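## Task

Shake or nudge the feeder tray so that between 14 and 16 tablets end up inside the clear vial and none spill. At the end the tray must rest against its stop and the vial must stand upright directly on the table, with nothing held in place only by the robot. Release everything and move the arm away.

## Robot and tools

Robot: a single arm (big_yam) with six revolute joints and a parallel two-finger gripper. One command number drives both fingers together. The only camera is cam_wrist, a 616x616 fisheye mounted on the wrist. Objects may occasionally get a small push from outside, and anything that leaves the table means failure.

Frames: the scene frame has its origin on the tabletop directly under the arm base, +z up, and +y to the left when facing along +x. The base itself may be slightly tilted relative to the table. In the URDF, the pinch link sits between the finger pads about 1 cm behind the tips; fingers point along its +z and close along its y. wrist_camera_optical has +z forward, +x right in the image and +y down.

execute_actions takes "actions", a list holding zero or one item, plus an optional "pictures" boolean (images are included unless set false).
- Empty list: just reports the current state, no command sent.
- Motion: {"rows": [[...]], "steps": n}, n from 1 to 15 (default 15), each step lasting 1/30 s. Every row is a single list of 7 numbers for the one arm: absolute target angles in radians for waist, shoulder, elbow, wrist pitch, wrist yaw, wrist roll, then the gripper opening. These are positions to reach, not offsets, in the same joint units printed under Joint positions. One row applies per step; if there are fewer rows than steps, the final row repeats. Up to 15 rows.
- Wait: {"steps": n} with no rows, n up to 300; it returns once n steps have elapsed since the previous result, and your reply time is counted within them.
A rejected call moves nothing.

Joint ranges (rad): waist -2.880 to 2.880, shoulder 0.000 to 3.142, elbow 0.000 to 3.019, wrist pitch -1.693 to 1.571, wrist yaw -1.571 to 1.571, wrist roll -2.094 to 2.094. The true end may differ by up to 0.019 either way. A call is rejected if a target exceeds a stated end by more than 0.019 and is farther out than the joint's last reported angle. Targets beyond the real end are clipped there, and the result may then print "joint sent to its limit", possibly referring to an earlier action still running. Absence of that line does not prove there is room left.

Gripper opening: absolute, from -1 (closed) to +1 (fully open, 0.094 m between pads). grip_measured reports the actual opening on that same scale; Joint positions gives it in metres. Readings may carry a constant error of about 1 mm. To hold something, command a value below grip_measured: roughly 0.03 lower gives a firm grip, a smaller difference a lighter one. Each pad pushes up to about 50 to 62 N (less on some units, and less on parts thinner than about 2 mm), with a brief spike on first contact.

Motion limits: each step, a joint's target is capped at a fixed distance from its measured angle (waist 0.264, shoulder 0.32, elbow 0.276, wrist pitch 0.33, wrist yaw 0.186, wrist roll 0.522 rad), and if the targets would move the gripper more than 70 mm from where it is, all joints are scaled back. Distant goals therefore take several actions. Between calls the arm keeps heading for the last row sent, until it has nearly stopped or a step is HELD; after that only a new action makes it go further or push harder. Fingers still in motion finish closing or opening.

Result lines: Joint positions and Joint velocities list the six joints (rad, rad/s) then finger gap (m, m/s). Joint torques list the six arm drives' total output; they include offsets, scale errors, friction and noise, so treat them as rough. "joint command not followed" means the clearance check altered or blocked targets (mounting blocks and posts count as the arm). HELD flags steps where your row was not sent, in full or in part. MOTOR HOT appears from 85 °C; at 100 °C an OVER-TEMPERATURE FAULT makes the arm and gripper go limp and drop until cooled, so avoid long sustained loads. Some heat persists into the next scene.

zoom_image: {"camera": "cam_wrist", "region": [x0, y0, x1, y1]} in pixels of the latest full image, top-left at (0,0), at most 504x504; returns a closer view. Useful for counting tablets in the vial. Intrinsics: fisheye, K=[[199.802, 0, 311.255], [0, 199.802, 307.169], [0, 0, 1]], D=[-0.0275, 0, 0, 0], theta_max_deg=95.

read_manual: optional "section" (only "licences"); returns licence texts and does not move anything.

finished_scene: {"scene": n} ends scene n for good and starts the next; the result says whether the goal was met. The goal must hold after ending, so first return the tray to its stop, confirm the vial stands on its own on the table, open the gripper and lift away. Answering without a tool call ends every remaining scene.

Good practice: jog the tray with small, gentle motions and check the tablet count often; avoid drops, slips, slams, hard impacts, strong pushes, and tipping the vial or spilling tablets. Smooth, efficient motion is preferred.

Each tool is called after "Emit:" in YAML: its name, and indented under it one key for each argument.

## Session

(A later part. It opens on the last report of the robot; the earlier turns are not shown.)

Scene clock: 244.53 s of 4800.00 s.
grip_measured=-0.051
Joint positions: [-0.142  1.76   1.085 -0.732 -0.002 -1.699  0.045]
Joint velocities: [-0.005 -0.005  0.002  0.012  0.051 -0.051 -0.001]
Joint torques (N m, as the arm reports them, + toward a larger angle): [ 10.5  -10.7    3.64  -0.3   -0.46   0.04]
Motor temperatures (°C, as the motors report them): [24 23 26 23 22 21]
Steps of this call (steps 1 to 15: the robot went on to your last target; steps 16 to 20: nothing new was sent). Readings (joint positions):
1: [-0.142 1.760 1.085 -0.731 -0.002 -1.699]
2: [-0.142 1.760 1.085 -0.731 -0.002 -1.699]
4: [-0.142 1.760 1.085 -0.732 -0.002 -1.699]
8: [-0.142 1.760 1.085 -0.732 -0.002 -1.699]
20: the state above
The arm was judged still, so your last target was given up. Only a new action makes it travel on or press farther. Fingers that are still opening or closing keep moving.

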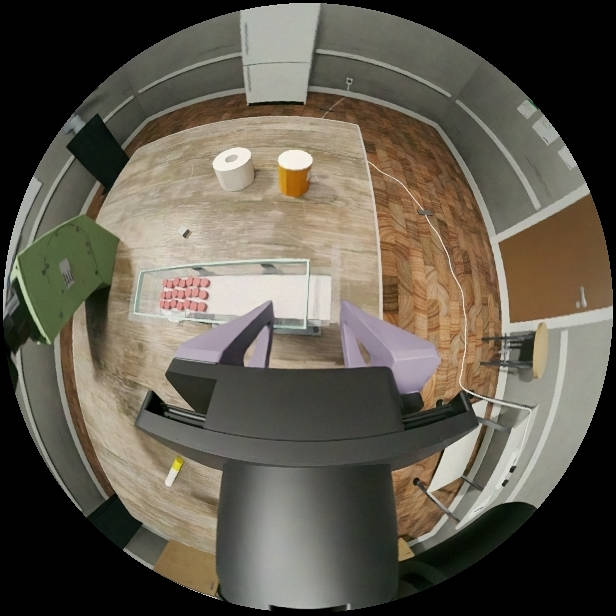

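Seven rows left. Retract by lowering the shoulder angle (moves up and slightly outward).

Emit:
execute_actions:
  actions:
    - {"rows":[[-0.15,1.76,1.08,-0.72,0,-1.7,0.3],[-0.15,1.745,1.08,-0.72,0,-1.7,0.3],[-0.15,1.73,1.08,-0.73,0,-1.7,0.3],[-0.15,1.71,1.08,-0.74,0,-1.7,0.3],[-0.15,1.69,1.08,-0.76,0,-1.7,0.3],[-0.15,1.67,1.08,-0.78,0,-1.7,0.3],[-0.15,1.65,1.08,-0.8,0,-1.7,0.3],[-0.15,1.63,1.08,-0.82,0,-1.7,0.3],[-0.15,1.61,1.07,-0.84,0,-1.7,0.3],[-0.15,1.59,1.06,-0.86,0,-1.7,0.3],[-0.15,1.57,1.05,-0.88,0,-1.7,0.3],[-0.15,1.55,1.04,-0.9,0,-1.7,0.3],[-0.15,1.53,1.03,-0.92,0,-1.7,0.3],[-0.15,1.52,1.02,-0.94,0,-1.7,0.3]]}
  pictures: false

Emit:
execute_actions:
  actions:
    - {"steps":15}

Emit:
zoom_image:
  camera: "cam_wrist"
  region: [170, 190, 370, 330]

Scene clock: 250.23 s of 4800.00 s.
grip_measured=+0.298
Joint positions: [-0.142  1.518  1.049 -0.907 -0.002 -1.699  0.061]
Joint velocities: [-0.005 -0.601 -0.208 -0.447  0.022 -0.037  0.   ]
Joint torques (N m, as the arm reports them, + toward a larger angle): [ 8.35 -6.75  4.19  0.07 -0.46  0.04]
Motor temperatures (°C, as the motors report them): [24 23 26 23 22 21]
Steps of this call (steps 1 to 90: nothing new was sent; then 2.20 s passed at rest; steps 91 to 105: all 15 steps of this action). Readings (joint positions):
91: [-0.142 1.760 1.085 -0.731 -0.002 -1.699]
92: [-0.142 1.759 1.085 -0.730 -0.002 -1.699]
94: [-0.142 1.753 1.085 -0.731 -0.002 -1.699]
98: [-0.142 1.699 1.085 -0.778 -0.002 -1.699]
105: the state above

Scene clock: 250.73 s of 4800.00 s.
grip_measured=+0.298
Joint positions: [-0.142  1.506  1.031 -0.932 -0.002 -1.699  0.061]
Joint velocities: [ 0.005 -0.015 -0.002 -0.002 -0.007 -0.051  0.   ]
Joint torques (N m, as the arm reports them, + toward a larger angle): [ 8.26 -8.46  4.46 -0.31 -0.46  0.04]
Motor temperatures (°C, as the motors report them): [24 23 26 23 22 21]
Steps of this call (steps 1 to 15: the robot went on to your last target). Readings (joint positions):
1: [-0.142 1.501 1.043 -0.919 -0.002 -1.699]
2: [-0.142 1.491 1.040 -0.926 -0.002 -1.699]
4: [-0.142 1.488 1.039 -0.931 -0.002 -1.699]
8: [-0.142 1.500 1.034 -0.931 -0.002 -1.699]
15: the state above

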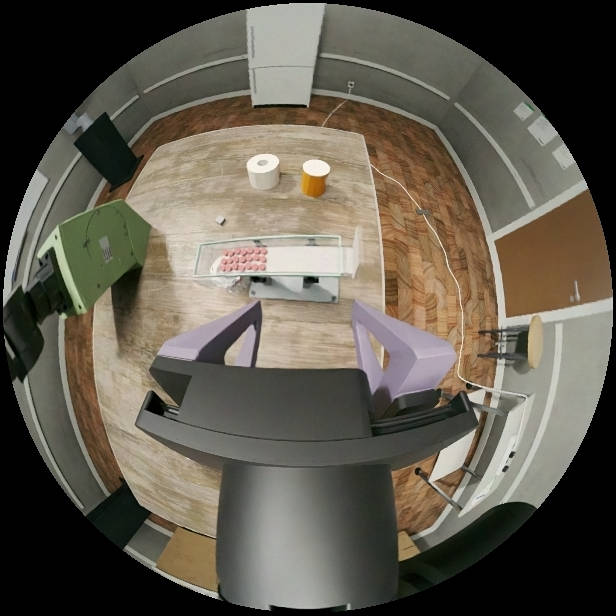

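Region (170, 190, 370, 330) of cam_wrist's 616x616 image, scaled by 2.520, with more detail than that image has; it fills the top 353 rows of this view, and the rest is white.

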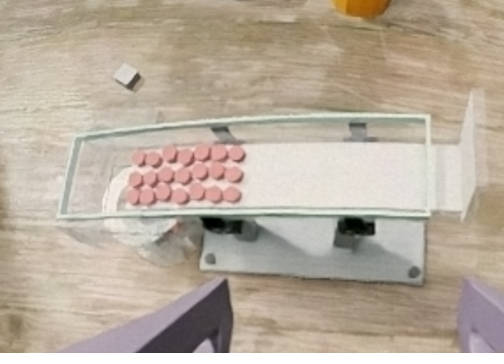

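Emit:
finished_scene:
  scene: 1

The scene is finished: the task was done.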